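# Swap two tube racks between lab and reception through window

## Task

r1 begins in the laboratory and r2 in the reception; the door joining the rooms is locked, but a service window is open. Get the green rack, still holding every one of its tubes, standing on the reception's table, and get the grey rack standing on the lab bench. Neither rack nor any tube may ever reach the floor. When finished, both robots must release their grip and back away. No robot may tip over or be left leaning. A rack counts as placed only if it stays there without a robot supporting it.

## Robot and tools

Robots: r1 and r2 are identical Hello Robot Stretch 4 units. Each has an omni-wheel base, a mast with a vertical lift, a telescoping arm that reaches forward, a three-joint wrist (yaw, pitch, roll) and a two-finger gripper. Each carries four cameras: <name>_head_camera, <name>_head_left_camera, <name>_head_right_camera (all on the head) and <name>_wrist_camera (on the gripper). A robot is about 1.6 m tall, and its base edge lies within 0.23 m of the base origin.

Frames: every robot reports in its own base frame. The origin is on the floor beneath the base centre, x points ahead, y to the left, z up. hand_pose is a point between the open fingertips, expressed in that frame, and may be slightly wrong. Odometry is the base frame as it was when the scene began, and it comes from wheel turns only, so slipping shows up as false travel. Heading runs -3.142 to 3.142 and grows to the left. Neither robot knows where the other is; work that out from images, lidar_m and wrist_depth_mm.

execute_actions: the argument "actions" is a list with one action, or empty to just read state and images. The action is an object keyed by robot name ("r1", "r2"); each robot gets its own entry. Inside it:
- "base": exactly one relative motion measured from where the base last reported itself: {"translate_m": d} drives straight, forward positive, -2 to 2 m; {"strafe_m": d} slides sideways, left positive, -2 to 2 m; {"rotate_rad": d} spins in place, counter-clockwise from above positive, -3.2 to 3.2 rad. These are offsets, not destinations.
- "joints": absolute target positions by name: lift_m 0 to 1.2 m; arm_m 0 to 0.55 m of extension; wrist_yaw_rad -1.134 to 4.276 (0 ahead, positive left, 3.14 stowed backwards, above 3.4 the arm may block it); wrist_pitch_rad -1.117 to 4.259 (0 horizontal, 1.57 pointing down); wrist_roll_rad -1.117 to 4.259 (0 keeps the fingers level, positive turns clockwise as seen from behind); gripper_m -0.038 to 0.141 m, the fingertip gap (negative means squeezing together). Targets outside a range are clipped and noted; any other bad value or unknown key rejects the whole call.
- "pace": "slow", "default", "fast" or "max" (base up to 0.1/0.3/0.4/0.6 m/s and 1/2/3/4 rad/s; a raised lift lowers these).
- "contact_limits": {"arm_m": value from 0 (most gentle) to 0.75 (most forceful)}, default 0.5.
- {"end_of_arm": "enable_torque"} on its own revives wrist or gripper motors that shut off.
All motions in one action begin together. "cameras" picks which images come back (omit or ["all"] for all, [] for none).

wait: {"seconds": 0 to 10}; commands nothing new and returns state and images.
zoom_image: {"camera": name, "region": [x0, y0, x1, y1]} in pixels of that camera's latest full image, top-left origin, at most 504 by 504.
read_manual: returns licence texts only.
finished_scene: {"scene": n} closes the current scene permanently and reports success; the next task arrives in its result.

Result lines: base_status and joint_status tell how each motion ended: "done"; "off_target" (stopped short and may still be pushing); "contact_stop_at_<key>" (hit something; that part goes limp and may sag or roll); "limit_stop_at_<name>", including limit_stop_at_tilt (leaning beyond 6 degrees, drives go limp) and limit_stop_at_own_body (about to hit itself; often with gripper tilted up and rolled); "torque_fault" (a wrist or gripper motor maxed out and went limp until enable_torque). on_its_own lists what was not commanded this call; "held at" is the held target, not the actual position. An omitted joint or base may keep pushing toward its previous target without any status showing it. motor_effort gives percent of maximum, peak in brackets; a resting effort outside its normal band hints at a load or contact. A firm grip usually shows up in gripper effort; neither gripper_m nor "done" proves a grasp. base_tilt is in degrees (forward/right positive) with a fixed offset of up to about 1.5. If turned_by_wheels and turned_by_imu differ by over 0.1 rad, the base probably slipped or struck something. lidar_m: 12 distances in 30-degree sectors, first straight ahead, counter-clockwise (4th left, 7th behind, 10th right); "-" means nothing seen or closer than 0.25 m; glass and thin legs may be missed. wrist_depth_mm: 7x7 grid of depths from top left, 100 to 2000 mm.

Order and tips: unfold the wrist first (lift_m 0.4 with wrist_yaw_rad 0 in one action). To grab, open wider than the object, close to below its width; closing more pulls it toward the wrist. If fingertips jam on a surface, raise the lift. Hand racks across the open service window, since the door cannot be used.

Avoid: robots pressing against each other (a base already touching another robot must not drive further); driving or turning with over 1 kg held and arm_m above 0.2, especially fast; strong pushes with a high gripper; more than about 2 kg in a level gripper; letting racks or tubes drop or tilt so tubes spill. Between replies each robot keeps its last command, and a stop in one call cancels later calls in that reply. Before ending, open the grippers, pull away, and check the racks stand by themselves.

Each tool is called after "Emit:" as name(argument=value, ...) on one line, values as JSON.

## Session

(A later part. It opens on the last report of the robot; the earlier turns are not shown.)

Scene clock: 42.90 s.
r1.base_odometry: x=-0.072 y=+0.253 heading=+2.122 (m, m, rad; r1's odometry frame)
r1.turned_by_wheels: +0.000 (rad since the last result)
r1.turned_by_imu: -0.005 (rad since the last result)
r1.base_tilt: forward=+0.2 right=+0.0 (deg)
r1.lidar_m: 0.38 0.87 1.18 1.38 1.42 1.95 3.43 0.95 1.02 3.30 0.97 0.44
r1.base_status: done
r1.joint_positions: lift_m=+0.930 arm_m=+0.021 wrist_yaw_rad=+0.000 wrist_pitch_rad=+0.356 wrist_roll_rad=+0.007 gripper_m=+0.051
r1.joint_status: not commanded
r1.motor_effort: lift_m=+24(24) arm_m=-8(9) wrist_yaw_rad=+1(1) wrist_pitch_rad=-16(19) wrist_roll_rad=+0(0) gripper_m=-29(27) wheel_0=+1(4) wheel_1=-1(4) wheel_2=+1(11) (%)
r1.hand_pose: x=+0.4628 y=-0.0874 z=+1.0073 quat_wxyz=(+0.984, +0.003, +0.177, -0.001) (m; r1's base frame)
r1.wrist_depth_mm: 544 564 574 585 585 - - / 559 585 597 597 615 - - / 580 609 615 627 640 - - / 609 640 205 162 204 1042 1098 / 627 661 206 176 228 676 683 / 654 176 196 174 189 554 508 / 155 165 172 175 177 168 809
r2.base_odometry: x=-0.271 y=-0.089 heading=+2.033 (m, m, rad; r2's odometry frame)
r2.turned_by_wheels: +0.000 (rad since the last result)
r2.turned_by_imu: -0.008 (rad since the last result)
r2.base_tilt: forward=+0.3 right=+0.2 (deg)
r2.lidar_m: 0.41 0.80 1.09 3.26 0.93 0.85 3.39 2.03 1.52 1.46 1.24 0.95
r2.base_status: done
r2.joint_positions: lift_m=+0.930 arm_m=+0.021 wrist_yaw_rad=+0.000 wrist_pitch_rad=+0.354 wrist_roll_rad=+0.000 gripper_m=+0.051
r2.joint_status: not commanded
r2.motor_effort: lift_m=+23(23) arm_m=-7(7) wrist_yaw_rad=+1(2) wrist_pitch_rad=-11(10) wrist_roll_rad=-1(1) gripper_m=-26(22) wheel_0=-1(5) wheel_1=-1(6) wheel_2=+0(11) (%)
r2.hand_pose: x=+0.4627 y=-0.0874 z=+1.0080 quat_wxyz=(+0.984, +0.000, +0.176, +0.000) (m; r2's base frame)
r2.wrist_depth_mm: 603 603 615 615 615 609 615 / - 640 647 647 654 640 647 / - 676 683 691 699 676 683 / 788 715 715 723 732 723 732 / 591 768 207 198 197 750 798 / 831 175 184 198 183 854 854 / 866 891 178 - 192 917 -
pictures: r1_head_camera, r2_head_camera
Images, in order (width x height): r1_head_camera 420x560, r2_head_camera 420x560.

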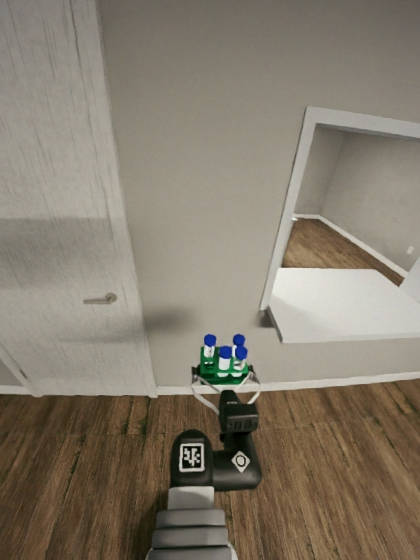

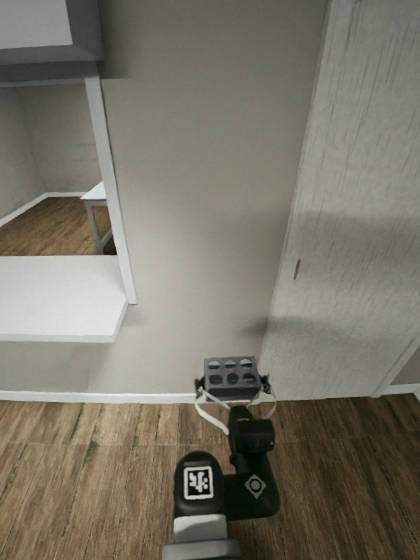

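Emit:
execute_actions(actions=[{"r1":{"base":{"strafe_m":-0.89},"pace":"fast"},"r2":{"base":{"strafe_m":0.63},"pace":"fast"}}], cameras=[])

Emit:
execute_actions(actions=[{"r1":{"base":{"translate_m":0.18},"joints":{"arm_m":0.25}},"r2":{"base":{"translate_m":0.18},"joints":{"arm_m":0.25}}}], cameras=["r1_head_camera","r2_head_camera"])

Scene clock: 48.70 s.
r1.base_odometry: x=+0.686 y=+0.719 heading=+2.122 (m, m, rad; r1's odometry frame)
r1.turned_by_wheels: +0.000 (rad since the last result)
r1.turned_by_imu: -0.001 (rad since the last result)
r1.base_tilt: forward=+0.1 right=-0.1 (deg)
r1.lidar_m: 0.41 0.68 1.25 2.29 2.37 0.71 0.68 0.70 2.50 2.41 1.29 0.45
r1.base_status: done
r1.joint_positions: lift_m=+0.930 arm_m=+0.021 wrist_yaw_rad=+0.000 wrist_pitch_rad=+0.356 wrist_roll_rad=+0.007 gripper_m=+0.051
r1.joint_status: not commanded
r1.motor_effort: lift_m=+24(24) arm_m=-8(8) wrist_yaw_rad=+0(1) wrist_pitch_rad=-19(18) wrist_roll_rad=+0(0) gripper_m=-25(27) wheel_0=+0(9) wheel_1=+1(8) wheel_2=+1(1) (%)
r1.hand_pose: x=+0.4628 y=-0.0874 z=+1.0074 quat_wxyz=(+0.984, +0.003, +0.177, -0.001) (m; r1's base frame)
r1.wrist_depth_mm: - - - - - 627 634 / - - - - - 654 661 / - - 1281 - - 676 676 / 854 878 216 163 204 707 707 / 585 597 205 175 229 732 759 / 466 175 195 175 189 512 788 / 155 165 172 176 177 168 820
r2.base_odometry: x=-0.834 y=-0.371 heading=+2.034 (m, m, rad; r2's odometry frame)
r2.turned_by_wheels: +0.000 (rad since the last result)
r2.turned_by_imu: +0.000 (rad since the last result)
r2.base_tilt: forward=+0.3 right=+0.2 (deg)
r2.lidar_m: 0.38 0.78 1.47 2.64 0.90 0.65 0.64 2.88 2.15 2.07 1.33 0.76
r2.base_status: done
r2.joint_positions: lift_m=+0.930 arm_m=+0.021 wrist_yaw_rad=+0.000 wrist_pitch_rad=+0.354 wrist_roll_rad=+0.000 gripper_m=+0.051
r2.joint_status: not commanded
r2.motor_effort: lift_m=+23(23) arm_m=-7(7) wrist_yaw_rad=+1(1) wrist_pitch_rad=-10(11) wrist_roll_rad=-2(0) gripper_m=-23(23) wheel_0=+1(8) wheel_1=+1(10) wheel_2=+0(1) (%)
r2.hand_pose: x=+0.4627 y=-0.0874 z=+1.0080 quat_wxyz=(+0.984, +0.000, +0.176, +0.000) (m; r2's base frame)
r2.wrist_depth_mm: - - - - - 647 661 / - - - - - 683 691 / - - 1042 946 809 732 732 / 788 732 691 647 591 768 798 / 559 564 207 199 197 809 854 / 866 175 185 197 182 904 931 / 917 917 179 - 191 991 -
pictures: none
No camera images: the call's "cameras" was empty. Leave "cameras" out to get every camera's image.

Scene clock: 50.67 s.
r1.base_odometry: x=+0.592 y=+0.872 heading=+2.123 (m, m, rad; r1's odometry frame)
r1.turned_by_wheels: +0.000 (rad since the last result)
r1.turned_by_imu: -0.001 (rad since the last result)
r1.base_tilt: forward=+0.4 right=+0.0 (deg)
r1.lidar_m: 0.48 0.50 0.73 2.29 2.40 0.92 0.87 0.92 2.49 2.40 1.03 0.52
r1.base_status: done
r1.joint_positions: lift_m=+0.930 arm_m=+0.249 wrist_yaw_rad=+0.000 wrist_pitch_rad=+0.356 wrist_roll_rad=+0.007 gripper_m=+0.051
r1.joint_status: all done
r1.motor_effort: lift_m=+24(23) arm_m=+8(8) wrist_yaw_rad=+0(2) wrist_pitch_rad=-18(18) wrist_roll_rad=+0(0) gripper_m=-27(28) wheel_0=+1(5) wheel_1=+0(5) wheel_2=+1(7) (%)
r1.hand_pose: x=+0.6899 y=-0.0874 z=+1.0074 quat_wxyz=(+0.984, +0.003, +0.177, +0.000) (m; r1's base frame)
r1.wrist_depth_mm: - - - - - - - / 668 707 - - - - - / 574 - - - - - - / 504 - 200 162 205 - - / 580 591 203 176 229 - 424 / 445 176 196 175 189 492 421 / 155 165 173 175 178 169 387
r2.base_odometry: x=-0.915 y=-0.209 heading=+2.034 (m, m, rad; r2's odometry frame)
r2.turned_by_wheels: +0.000 (rad since the last result)
r2.turned_by_imu: -0.001 (rad since the last result)
r2.base_tilt: forward=+0.3 right=+0.3 (deg)
r2.lidar_m: 0.57 0.59 1.19 2.62 2.80 0.85 0.81 2.90 2.17 2.10 1.08 0.59
r2.base_status: done
r2.joint_positions: lift_m=+0.930 arm_m=+0.249 wrist_yaw_rad=+0.000 wrist_pitch_rad=+0.354 wrist_roll_rad=+0.000 gripper_m=+0.051
r2.joint_status: all done
r2.motor_effort: lift_m=+23(23) arm_m=+7(7) wrist_yaw_rad=+1(0) wrist_pitch_rad=-12(11) wrist_roll_rad=+0(1) gripper_m=-26(24) wheel_0=+1(4) wheel_1=+1(4) wheel_2=+0(6) (%)
r2.hand_pose: x=+0.6904 y=-0.0874 z=+1.0080 quat_wxyz=(+0.984, +0.000, +0.176, +0.000) (m; r2's base frame)
r2.wrist_depth_mm: - 707 - - - - 336 / - 676 - - - - 349 / 477 - - - - - 362 / 661 - 683 640 580 554 366 / 544 530 207 198 196 430 370 / 424 174 185 197 183 336 332 / 342 325 179 - 191 304 -
pictures: r1_head_camera, r2_head_camera
Images, in order (width x height): r1_head_camera 420x560, r2_head_camera 420x560.

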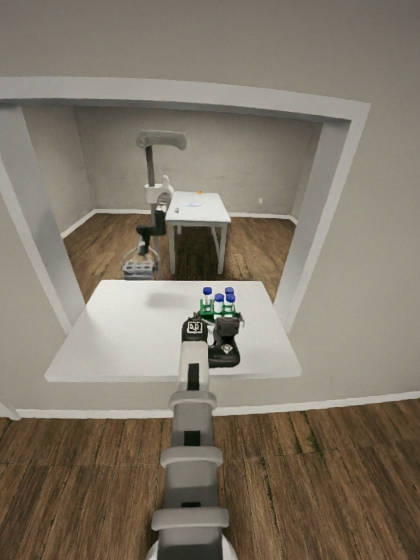

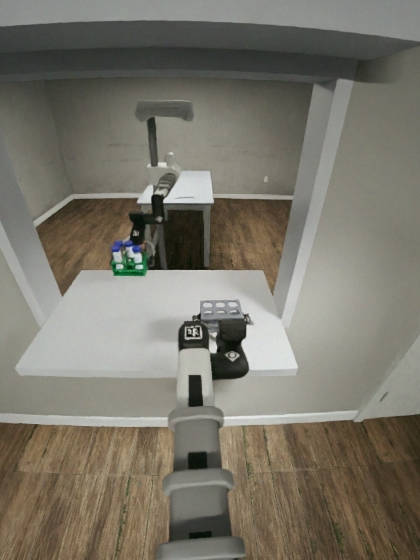

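Emit:
execute_actions(actions=[{"r1":{"joints":{"arm_m":0.33,"lift_m":0.85}},"r2":{"base":{"translate_m":0.08},"joints":{"arm_m":0.33,"lift_m":0.86}}}], cameras=["r1_head_camera"])

Scene clock: 53.93 s.
r1.base_odometry: x=+0.592 y=+0.872 heading=+2.123 (m, m, rad; r1's odometry frame)
r1.turned_by_wheels: +0.000 (rad since the last result)
r1.turned_by_imu: -0.001 (rad since the last result)
r1.base_tilt: forward=+0.2 right=-0.1 (deg)
r1.lidar_m: 0.48 0.50 0.73 2.31 2.39 0.95 0.85 0.90 2.51 2.40 1.03 0.51
r1.base_status: not commanded
r1.joint_positions: lift_m=+0.850 arm_m=+0.329 wrist_yaw_rad=+0.000 wrist_pitch_rad=+0.356 wrist_roll_rad=+0.007 gripper_m=+0.051
r1.joint_status: all done
r1.motor_effort: lift_m=+16(21) arm_m=+8(7) wrist_yaw_rad=+0(0) wrist_pitch_rad=-19(18) wrist_roll_rad=+0(1) gripper_m=-27(30) wheel_0=+1(1) wheel_1=+0(0) wheel_2=+1(1) (%)
r1.hand_pose: x=+0.7699 y=-0.0874 z=+0.9280 quat_wxyz=(+0.984, +0.003, +0.177, -0.001) (m; r1's base frame)
r1.wrist_depth_mm: 439 732 - - - - - / 449 - - - - - - / - - 1983 - - - - / - - 216 163 206 - - / 404 413 205 176 227 459 - / 309 175 196 175 189 338 351 / 155 166 172 175 177 168 274
r2.base_odometry: x=-0.950 y=-0.138 heading=+2.034 (m, m, rad; r2's odometry frame)
r2.turned_by_wheels: +0.000 (rad since the last result)
r2.turned_by_imu: -0.001 (rad since the last result)
r2.base_tilt: forward=+0.3 right=+0.2 (deg)
r2.lidar_m: 0.47 0.51 0.75 2.63 2.79 0.93 0.89 2.87 2.16 2.10 0.96 0.51
r2.base_status: done
r2.joint_positions: lift_m=+0.860 arm_m=+0.329 wrist_yaw_rad=+0.000 wrist_pitch_rad=+0.354 wrist_roll_rad=+0.000 gripper_m=+0.051
r2.joint_status: all done
r2.motor_effort: lift_m=+16(21) arm_m=+7(7) wrist_yaw_rad=+1(2) wrist_pitch_rad=-12(12) wrist_roll_rad=+1(1) gripper_m=-26(26) wheel_0=+1(2) wheel_1=+0(7) wheel_2=+0(10) (%)
r2.hand_pose: x=+0.7704 y=-0.0874 z=+0.9386 quat_wxyz=(+0.984, +0.000, +0.176, +0.000) (m; r2's base frame)
r2.wrist_depth_mm: 430 609 - - - - - / 449 - - - - - - / - - - - - - - / - - 500 469 430 418 - / 404 387 206 198 197 317 314 / 310 175 184 197 183 247 241 / 251 239 179 - 191 224 -
pictures: r1_head_camera
Images, in order (width x height): r1_head_camera 420x560.

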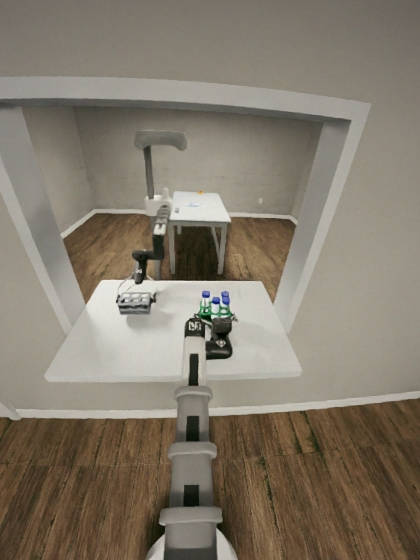

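Emit:
execute_actions(actions=[{"r1":{"joints":{"lift_m":0.826},"pace":"slow"},"r2":{"joints":{"lift_m":0.835},"pace":"slow"}}], cameras=[])

Emit:
execute_actions(actions=[{"r1":{"joints":{"gripper_m":0.14}},"r2":{"joints":{"gripper_m":0.14}}}], cameras=[])

Emit:
execute_actions(actions=[{"r1":{"joints":{"arm_m":0.17}},"r2":{"joints":{"arm_m":0.17}}}], cameras=[])

Emit:
execute_actions(actions=[{"r1":{"base":{"strafe_m":0.355}},"r2":{"base":{"strafe_m":0.36}}}], cameras=["r1_wrist_camera","r2_wrist_camera"])

Scene clock: 56.63 s.
r1.base_odometry: x=+0.592 y=+0.872 heading=+2.123 (m, m, rad; r1's odometry frame)
r1.turned_by_wheels: +0.000 (rad since the last result)
r1.turned_by_imu: -0.001 (rad since the last result)
r1.base_tilt: forward=+0.4 right=+0.0 (deg)
r1.lidar_m: 0.48 0.49 0.69 2.31 2.40 0.91 0.86 0.90 2.51 2.41 1.02 0.51
r1.base_status: not commanded
r1.joint_positions: lift_m=+0.826 arm_m=+0.329 wrist_yaw_rad=+0.000 wrist_pitch_rad=+0.356 wrist_roll_rad=+0.007 gripper_m=+0.051
r1.joint_status: all done
r1.motor_effort: lift_m=+16(16) arm_m=+8(8) wrist_yaw_rad=+0(0) wrist_pitch_rad=-17(18) wrist_roll_rad=+1(1) gripper_m=-28(28) wheel_0=+1(1) wheel_1=+0(0) wheel_2=+1(1) (%)
r1.hand_pose: x=+0.7699 y=-0.0874 z=+0.9040 quat_wxyz=(+0.984, +0.003, +0.177, -0.001) (m; r1's base frame)
r1.wrist_depth_mm: 442 732 - - - - - / 445 - - - - - - / - - 1983 1983 - - - / 504 1078 216 162 206 - - / 349 357 203 176 228 399 - / 268 176 195 175 189 294 304 / 155 166 173 175 177 169 238
r2.base_odometry: x=-0.950 y=-0.138 heading=+2.034 (m, m, rad; r2's odometry frame)
r2.turned_by_wheels: +0.000 (rad since the last result)
r2.turned_by_imu: -0.001 (rad since the last result)
r2.base_tilt: forward=+0.3 right=+0.2 (deg)
r2.lidar_m: 0.48 0.51 0.75 2.62 2.77 0.93 0.91 2.89 2.16 2.11 0.97 0.50
r2.base_status: not commanded
r2.joint_positions: lift_m=+0.835 arm_m=+0.329 wrist_yaw_rad=+0.000 wrist_pitch_rad=+0.354 wrist_roll_rad=+0.000 gripper_m=+0.051
r2.joint_status: all done
r2.motor_effort: lift_m=+16(15) arm_m=+7(6) wrist_yaw_rad=+0(1) wrist_pitch_rad=-9(11) wrist_roll_rad=+0(2) gripper_m=-26(26) wheel_0=+0(0) wheel_1=+0(0) wheel_2=+0(0) (%)
r2.hand_pose: x=+0.7704 y=-0.0874 z=+0.9136 quat_wxyz=(+0.984, +0.000, +0.176, +0.000) (m; r2's base frame)
r2.wrist_depth_mm: 430 609 - - - - - / 452 - - - - - - / - - - - - - - / 477 466 439 410 375 366 377 / 351 340 206 199 197 276 271 / 271 174 185 198 183 213 213 / 218 208 179 - 190 194 -
pictures: none
No camera images: the call's "cameras" was empty. Leave "cameras" out to get every camera's image.

Scene clock: 58.53 s.
r1.base_odometry: x=+0.592 y=+0.872 heading=+2.123 (m, m, rad; r1's odometry frame)
r1.turned_by_wheels: +0.000 (rad since the last result)
r1.turned_by_imu: +0.000 (rad since the last result)
r1.base_tilt: forward=+0.2 right=+0.0 (deg)
r1.lidar_m: 0.47 0.50 0.72 2.30 2.41 0.93 0.86 0.91 2.50 2.40 1.06 0.51
r1.base_status: not commanded
r1.joint_positions: lift_m=+0.826 arm_m=+0.329 wrist_yaw_rad=+0.000 wrist_pitch_rad=+0.352 wrist_roll_rad=+0.007 gripper_m=+0.140
r1.joint_status: all done
r1.motor_effort: lift_m=+16(16) arm_m=+8(8) wrist_yaw_rad=+0(1) wrist_pitch_rad=-11(19) wrist_roll_rad=+0(1) gripper_m=+4(25) wheel_0=+1(1) wheel_1=+0(0) wheel_2=+1(1) (%)
r1.hand_pose: x=+0.7702 y=-0.0874 z=+0.9049 quat_wxyz=(+0.985, +0.003, +0.175, -0.001) (m; r1's base frame)
r1.wrist_depth_mm: 442 768 - - - - - / 452 - - - - - - / - - - - - - - / - 1078 225 186 500 - - / 359 366 229 213 353 407 - / 272 200 219 202 211 301 307 / 221 195 195 195 198 230 243
r2.base_odometry: x=-0.950 y=-0.138 heading=+2.034 (m, m, rad; r2's odometry frame)
r2.turned_by_wheels: +0.000 (rad since the last result)
r2.turned_by_imu: -0.001 (rad since the last result)
r2.base_tilt: forward=+0.3 right=+0.2 (deg)
r2.lidar_m: 0.46 0.52 0.76 2.63 2.76 0.92 0.91 2.86 2.14 2.09 0.95 0.51
r2.base_status: not commanded
r2.joint_positions: lift_m=+0.835 arm_m=+0.329 wrist_yaw_rad=+0.000 wrist_pitch_rad=+0.353 wrist_roll_rad=+0.000 gripper_m=+0.140
r2.joint_status: all done
r2.motor_effort: lift_m=+16(16) arm_m=+7(7) wrist_yaw_rad=+1(1) wrist_pitch_rad=-7(10) wrist_roll_rad=+1(2) gripper_m=+1(24) wheel_0=+0(0) wheel_1=+0(0) wheel_2=+0(0) (%)
r2.hand_pose: x=+0.7705 y=-0.0874 z=+0.9139 quat_wxyz=(+0.985, +0.000, +0.175, +0.000) (m; r2's base frame)
r2.wrist_depth_mm: 433 609 - - - - - / 449 - - - - - - / - - - - - - - / 504 473 439 387 375 368 379 / 353 340 223 222 215 264 273 / 272 210 204 208 216 223 223 / 229 216 214 - 206 195 -
pictures: none
No camera images: the call's "cameras" was empty. Leave "cameras" out to get every camera's image.

Scene clock: 60.07 s.
r1.base_odometry: x=+0.592 y=+0.872 heading=+2.123 (m, m, rad; r1's odometry frame)
r1.turned_by_wheels: +0.000 (rad since the last result)
r1.turned_by_imu: +0.000 (rad since the last result)
r1.base_tilt: forward=+0.1 right=+0.0 (deg)
r1.lidar_m: 0.49 0.52 0.70 2.30 2.41 0.94 0.87 0.91 2.52 2.41 1.04 0.50
r1.base_status: not commanded
r1.joint_positions: lift_m=+0.826 arm_m=+0.171 wrist_yaw_rad=+0.000 wrist_pitch_rad=+0.352 wrist_roll_rad=+0.007 gripper_m=+0.140
r1.joint_status: all done
r1.motor_effort: lift_m=+16(16) arm_m=-9(12) wrist_yaw_rad=+0(1) wrist_pitch_rad=-9(9) wrist_roll_rad=+1(1) gripper_m=-2(0) wheel_0=+1(1) wheel_1=+0(0) wheel_2=+1(1) (%)
r1.hand_pose: x=+0.6132 y=-0.0874 z=+0.9049 quat_wxyz=(+0.985, +0.003, +0.175, -0.001) (m; r1's base frame)
r1.wrist_depth_mm: - - - - - - 436 / - 750 - - - - 433 / - - - - - - 430 / 480 544 462 364 609 - 427 / 359 368 353 355 402 413 397 / 273 254 285 289 281 303 310 / 222 208 210 221 218 231 245
r2.base_odometry: x=-0.950 y=-0.138 heading=+2.034 (m, m, rad; r2's odometry frame)
r2.turned_by_wheels: +0.000 (rad since the last result)
r2.turned_by_imu: -0.001 (rad since the last result)
r2.base_tilt: forward=+0.3 right=+0.2 (deg)
r2.lidar_m: 0.47 0.51 0.73 2.62 2.79 0.93 0.90 2.88 2.14 2.11 0.97 0.51
r2.base_status: not commanded
r2.joint_positions: lift_m=+0.835 arm_m=+0.171 wrist_yaw_rad=+0.000 wrist_pitch_rad=+0.352 wrist_roll_rad=+0.000 gripper_m=+0.140
r2.joint_status: all done
r2.motor_effort: lift_m=+15(15) arm_m=-7(7) wrist_yaw_rad=+2(1) wrist_pitch_rad=-8(8) wrist_roll_rad=+0(1) gripper_m=+3(1) wheel_0=+0(0) wheel_1=+0(0) wheel_2=+0(0) (%)
r2.hand_pose: x=+0.6129 y=-0.0874 z=+0.9139 quat_wxyz=(+0.985, +0.000, +0.175, +0.000) (m; r2's base frame)
r2.wrist_depth_mm: - - - - - - 338 / - 732 - - - - 349 / - - 1205 418 569 496 359 / 424 473 413 375 382 368 342 / 353 342 327 312 296 265 274 / 271 210 241 251 230 223 224 / 229 217 220 - 206 195 -
pictures: none
No camera images: the call's "cameras" was empty. Leave "cameras" out to get every camera's image.

Scene clock: 62.60 s.
r1.base_odometry: x=+0.290 y=+0.686 heading=+2.122 (m, m, rad; r1's odometry frame)
r1.turned_by_wheels: +0.000 (rad since the last result)
r1.turned_by_imu: -0.001 (rad since the last result)
r1.base_tilt: forward=+0.2 right=+0.0 (deg)
r1.lidar_m: 0.48 0.51 1.01 1.93 2.03 2.73 0.89 0.89 2.88 2.77 0.69 0.51
r1.base_status: done
r1.joint_positions: lift_m=+0.826 arm_m=+0.171 wrist_yaw_rad=+0.000 wrist_pitch_rad=+0.352 wrist_roll_rad=+0.007 gripper_m=+0.140
r1.joint_status: not commanded
r1.motor_effort: lift_m=+16(16) arm_m=-8(9) wrist_yaw_rad=+0(1) wrist_pitch_rad=-7(11) wrist_roll_rad=+0(0) gripper_m=-1(1) wheel_0=-1(8) wheel_1=-2(6) wheel_2=+1(1) (%)
r1.hand_pose: x=+0.6132 y=-0.0874 z=+0.9049 quat_wxyz=(+0.985, +0.003, +0.175, -0.001) (m; r1's base frame)
r1.wrist_depth_mm: 394 - - - - - - / 394 - - - 1229 820 - / 397 - - - - 768 - / 402 539 549 418 609 621 415 / 355 368 357 362 394 410 392 / 273 255 283 289 282 301 312 / 222 207 210 220 217 232 245
r2.base_odometry: x=-1.273 y=-0.299 heading=+2.034 (m, m, rad; r2's odometry frame)
r2.turned_by_wheels: +0.000 (rad since the last result)
r2.turned_by_imu: +0.000 (rad since the last result)
r2.base_tilt: forward=+0.3 right=+0.2 (deg)
r2.lidar_m: 0.51 0.54 1.12 2.27 2.40 0.90 0.88 0.93 2.52 2.43 0.70 0.53
r2.base_status: done
r2.joint_positions: lift_m=+0.835 arm_m=+0.171 wrist_yaw_rad=+0.000 wrist_pitch_rad=+0.352 wrist_roll_rad=+0.000 gripper_m=+0.140
r2.joint_status: not commanded
r2.motor_effort: lift_m=+16(16) arm_m=-7(7) wrist_yaw_rad=+1(2) wrist_pitch_rad=-7(7) wrist_roll_rad=+1(3) gripper_m=-1(1) wheel_0=+0(5) wheel_1=+1(8) wheel_2=+0(1) (%)
r2.hand_pose: x=+0.6129 y=-0.0874 z=+0.9139 quat_wxyz=(+0.985, +0.000, +0.175, +0.000) (m; r2's base frame)
r2.wrist_depth_mm: - - - - - 732 - / - - - - - - - / - - 627 397 554 525 402 / 430 473 415 384 389 373 353 / 355 342 327 312 296 265 274 / 274 210 241 251 231 224 224 / 229 217 219 - 206 196 -
pictures: r1_wrist_camera, r2_wrist_camera
camera_calibration (this result's frames):
r1_wrist_camera: T_world_to_cam=[[-0.0502715, -0.997374, 0.0521304, -0.11925], [-0.255189, -0.0376363, -0.966159, 1.10107], [0.965584, -0.0618733, -0.252626, -0.151842], [0, 0, 0, 1]] pos_world=[0.421602, -0.0868917, 1.03166]
r2_wrist_camera: T_world_to_cam=[[-0.0614062, -0.995048, -0.0781546, 0.0180189], [-0.383598, 0.0958159, -0.918516, 1.13098], [0.921457, -0.0264227, -0.387582, 0.0132467], [0, 0, 0, 1]] pos_world=[0.42274, -0.0900859, 1.04536]
Images, in order (width x height): r1_wrist_camera 616x392, r2_wrist_camera 616x392.

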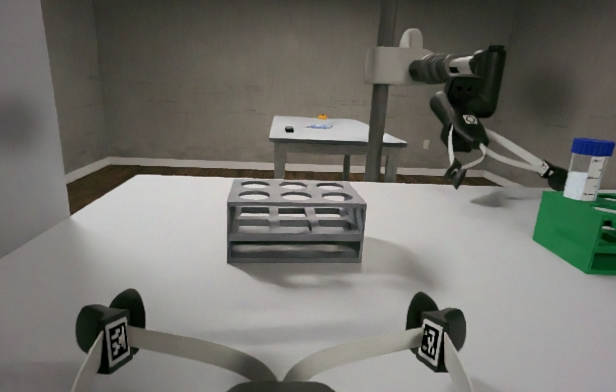

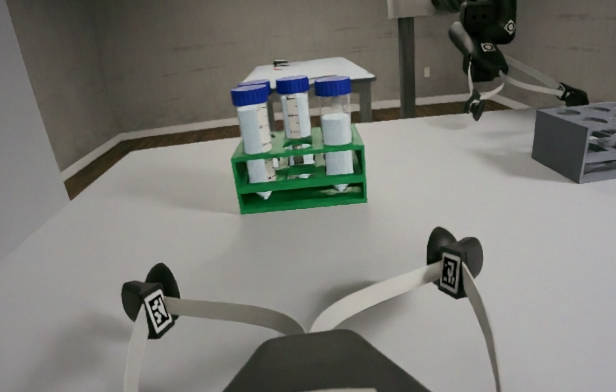

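Emit:
execute_actions(actions=[{"r1":{"base":{"strafe_m":-0.016},"joints":{"arm_m":0.22}},"r2":{"joints":{"arm_m":0.3}}}], cameras=["r2_wrist_camera"])

Emit:
execute_actions(actions=[{"r1":{"joints":{"arm_m":0.346},"contact_limits":{"arm_m":0.2}},"r2":{"joints":{"arm_m":0.35},"contact_limits":{"arm_m":0.2}}}], cameras=["r1_wrist_camera","r2_wrist_camera"])

Scene clock: 66.43 s.
r1.base_odometry: x=+0.303 y=+0.695 heading=+2.122 (m, m, rad; r1's odometry frame)
r1.turned_by_wheels: +0.000 (rad since the last result)
r1.turned_by_imu: -0.001 (rad since the last result)
r1.base_tilt: forward=+0.2 right=-0.1 (deg)
r1.lidar_m: 0.49 0.52 0.95 1.95 2.02 2.75 0.85 0.90 2.88 2.75 0.71 0.50
r1.base_status: done
r1.joint_positions: lift_m=+0.826 arm_m=+0.219 wrist_yaw_rad=+0.000 wrist_pitch_rad=+0.352 wrist_roll_rad=+0.007 gripper_m=+0.140
r1.joint_status: all done
r1.motor_effort: lift_m=+16(16) arm_m=+8(10) wrist_yaw_rad=+1(0) wrist_pitch_rad=-7(7) wrist_roll_rad=+0(0) gripper_m=+1(0) wheel_0=-1(6) wheel_1=-1(7) wheel_2=+1(1) (%)
r1.hand_pose: x=+0.6602 y=-0.0874 z=+0.9049 quat_wxyz=(+0.985, +0.003, +0.175, -0.001) (m; r1's base frame)
r1.wrist_depth_mm: - - - - - - - / - - - - 1160 683 - / - - - - - 609 - / - 539 504 370 609 574 535 / 362 366 330 340 399 407 370 / 272 255 282 290 281 301 310 / 220 207 209 221 217 232 243
r2.base_odometry: x=-1.273 y=-0.299 heading=+2.034 (m, m, rad; r2's odometry frame)
r2.turned_by_wheels: +0.000 (rad since the last result)
r2.turned_by_imu: -0.002 (rad since the last result)
r2.base_tilt: forward=+0.3 right=+0.2 (deg)
r2.lidar_m: 0.50 0.53 1.11 2.27 2.39 0.92 0.88 0.93 2.52 2.43 0.71 0.52
r2.base_status: not commanded
r2.joint_positions: lift_m=+0.835 arm_m=+0.299 wrist_yaw_rad=+0.000 wrist_pitch_rad=+0.352 wrist_roll_rad=+0.000 gripper_m=+0.140
r2.joint_status: all done
r2.motor_effort: lift_m=+16(16) arm_m=+7(7) wrist_yaw_rad=+1(1) wrist_pitch_rad=-10(9) wrist_roll_rad=-2(1) gripper_m=-1(0) wheel_0=+1(1) wheel_1=+1(1) wheel_2=+0(0) (%)
r2.hand_pose: x=+0.7405 y=-0.0874 z=+0.9140 quat_wxyz=(+0.985, +0.000, +0.175, +0.000) (m; r2's base frame)
r2.wrist_depth_mm: - - - - - - 591 / - - - - - - - / - - 246 289 508 512 462 / - 469 392 289 271 368 351 / 353 342 293 278 267 265 272 / 273 210 240 250 229 223 224 / 228 216 219 - 206 195 -
pictures: r2_wrist_camera
camera_calibration (this result's frames):
r2_wrist_camera: T_world_to_cam=[[-0.0612597, -0.995057, -0.0781608, 0.0257906], [-0.383519, 0.0957626, -0.918555, 1.17992], [0.921499, -0.0262943, -0.38749, -0.104425], [0, 0, 0, 1]] pos_world=[0.550329, -0.0900747, 1.04537]
Images, in order (width x height): r2_wrist_camera 616x392.

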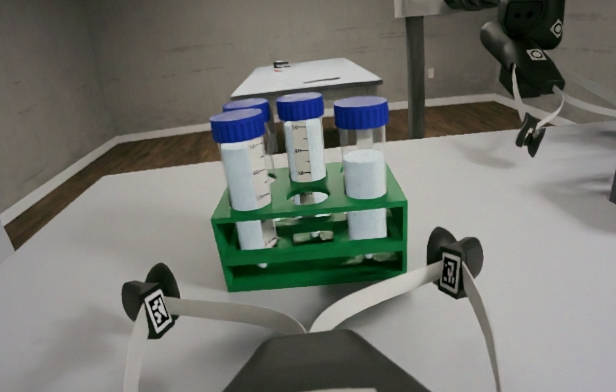

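Scene clock: 67.83 s.
r1.base_odometry: x=+0.303 y=+0.695 heading=+2.122 (m, m, rad; r1's odometry frame)
r1.turned_by_wheels: +0.000 (rad since the last result)
r1.turned_by_imu: +0.000 (rad since the last result)
r1.base_tilt: forward=+0.3 right=-0.1 (deg)
r1.lidar_m: 0.45 0.49 0.98 1.93 2.06 2.74 0.87 0.92 2.85 2.74 0.71 0.51
r1.base_status: not commanded
r1.joint_positions: lift_m=+0.826 arm_m=+0.344 wrist_yaw_rad=+0.000 wrist_pitch_rad=+0.352 wrist_roll_rad=+0.007 gripper_m=+0.140
r1.joint_status: all done
r1.motor_effort: lift_m=+16(16) arm_m=+8(7) wrist_yaw_rad=+1(1) wrist_pitch_rad=-7(7) wrist_roll_rad=+1(1) gripper_m=-1(3) wheel_0=-1(1) wheel_1=+0(1) wheel_2=+1(1) (%)
r1.contact_limits: arm_m 0.2
r1.hand_pose: x=+0.7862 y=-0.0874 z=+0.9050 quat_wxyz=(+0.985, +0.003, +0.175, -0.001) (m; r1's base frame)
r1.wrist_depth_mm: - - - - - - - / - - - - 1078 - 462 / - - - - - - 436 / - - - - - - 544 / 357 366 253 260 397 410 421 / 271 192 211 223 210 300 310 / 221 189 190 193 207 230 243
r2.base_odometry: x=-1.273 y=-0.299 heading=+2.034 (m, m, rad; r2's odometry frame)
r2.turned_by_wheels: +0.000 (rad since the last result)
r2.turned_by_imu: -0.001 (rad since the last result)
r2.base_tilt: forward=+0.3 right=+0.3 (deg)
r2.lidar_m: 0.49 0.53 1.11 2.26 2.40 0.91 0.88 0.94 2.53 2.43 0.70 0.52
r2.base_status: not commanded
r2.joint_positions: lift_m=+0.835 arm_m=+0.349 wrist_yaw_rad=+0.000 wrist_pitch_rad=+0.352 wrist_roll_rad=+0.000 gripper_m=+0.140
r2.joint_status: all done
r2.motor_effort: lift_m=+16(16) arm_m=+7(7) wrist_yaw_rad=+3(3) wrist_pitch_rad=-6(8) wrist_roll_rad=-1(0) gripper_m=-1(2) wheel_0=+1(1) wheel_1=+1(1) wheel_2=+0(0) (%)
r2.contact_limits: arm_m 0.2
r2.hand_pose: x=+0.7904 y=-0.0875 z=+0.9140 quat_wxyz=(+0.985, +0.000, +0.175, +0.000) (m; r2's base frame)
r2.wrist_depth_mm: - - - - - - 442 / - - - - - - - / - - 208 500 199 - 500 / - 469 207 245 223 368 357 / 355 340 216 236 210 258 273 / 271 210 222 216 223 220 223 / 229 217 219 - 206 194 -
pictures: r1_wrist_camera, r2_wrist_camera
camera_calibration (this result's frames):
r1_wrist_camera: T_world_to_cam=[[-0.0502829, -0.997374, 0.0521257, -0.110542], [-0.255098, -0.0376347, -0.966183, 1.1452], [0.965607, -0.0618796, -0.252535, -0.319], [0, 0, 0, 1]] pos_world=[0.594608, -0.0868922, 1.03167]
r2_wrist_camera: T_world_to_cam=[[-0.0617742, -0.995025, -0.0781606, 0.0291198], [-0.383469, 0.0959607, -0.918555, 1.19906], [0.921485, -0.0267708, -0.387489, -0.150478], [0, 0, 0, 1]] pos_world=[0.600266, -0.0901164, 1.04537]
Images, in order (width x height): r1_wrist_camera 616x392, r2_wrist_camera 616x392.

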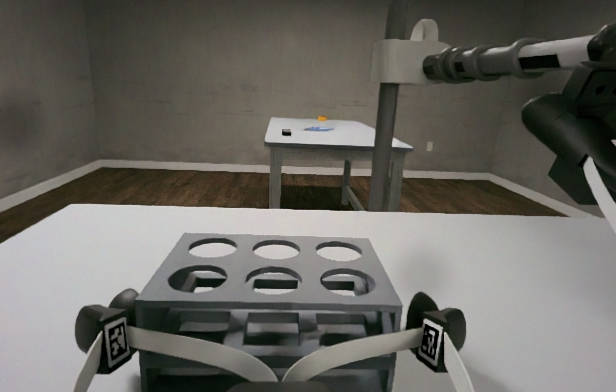

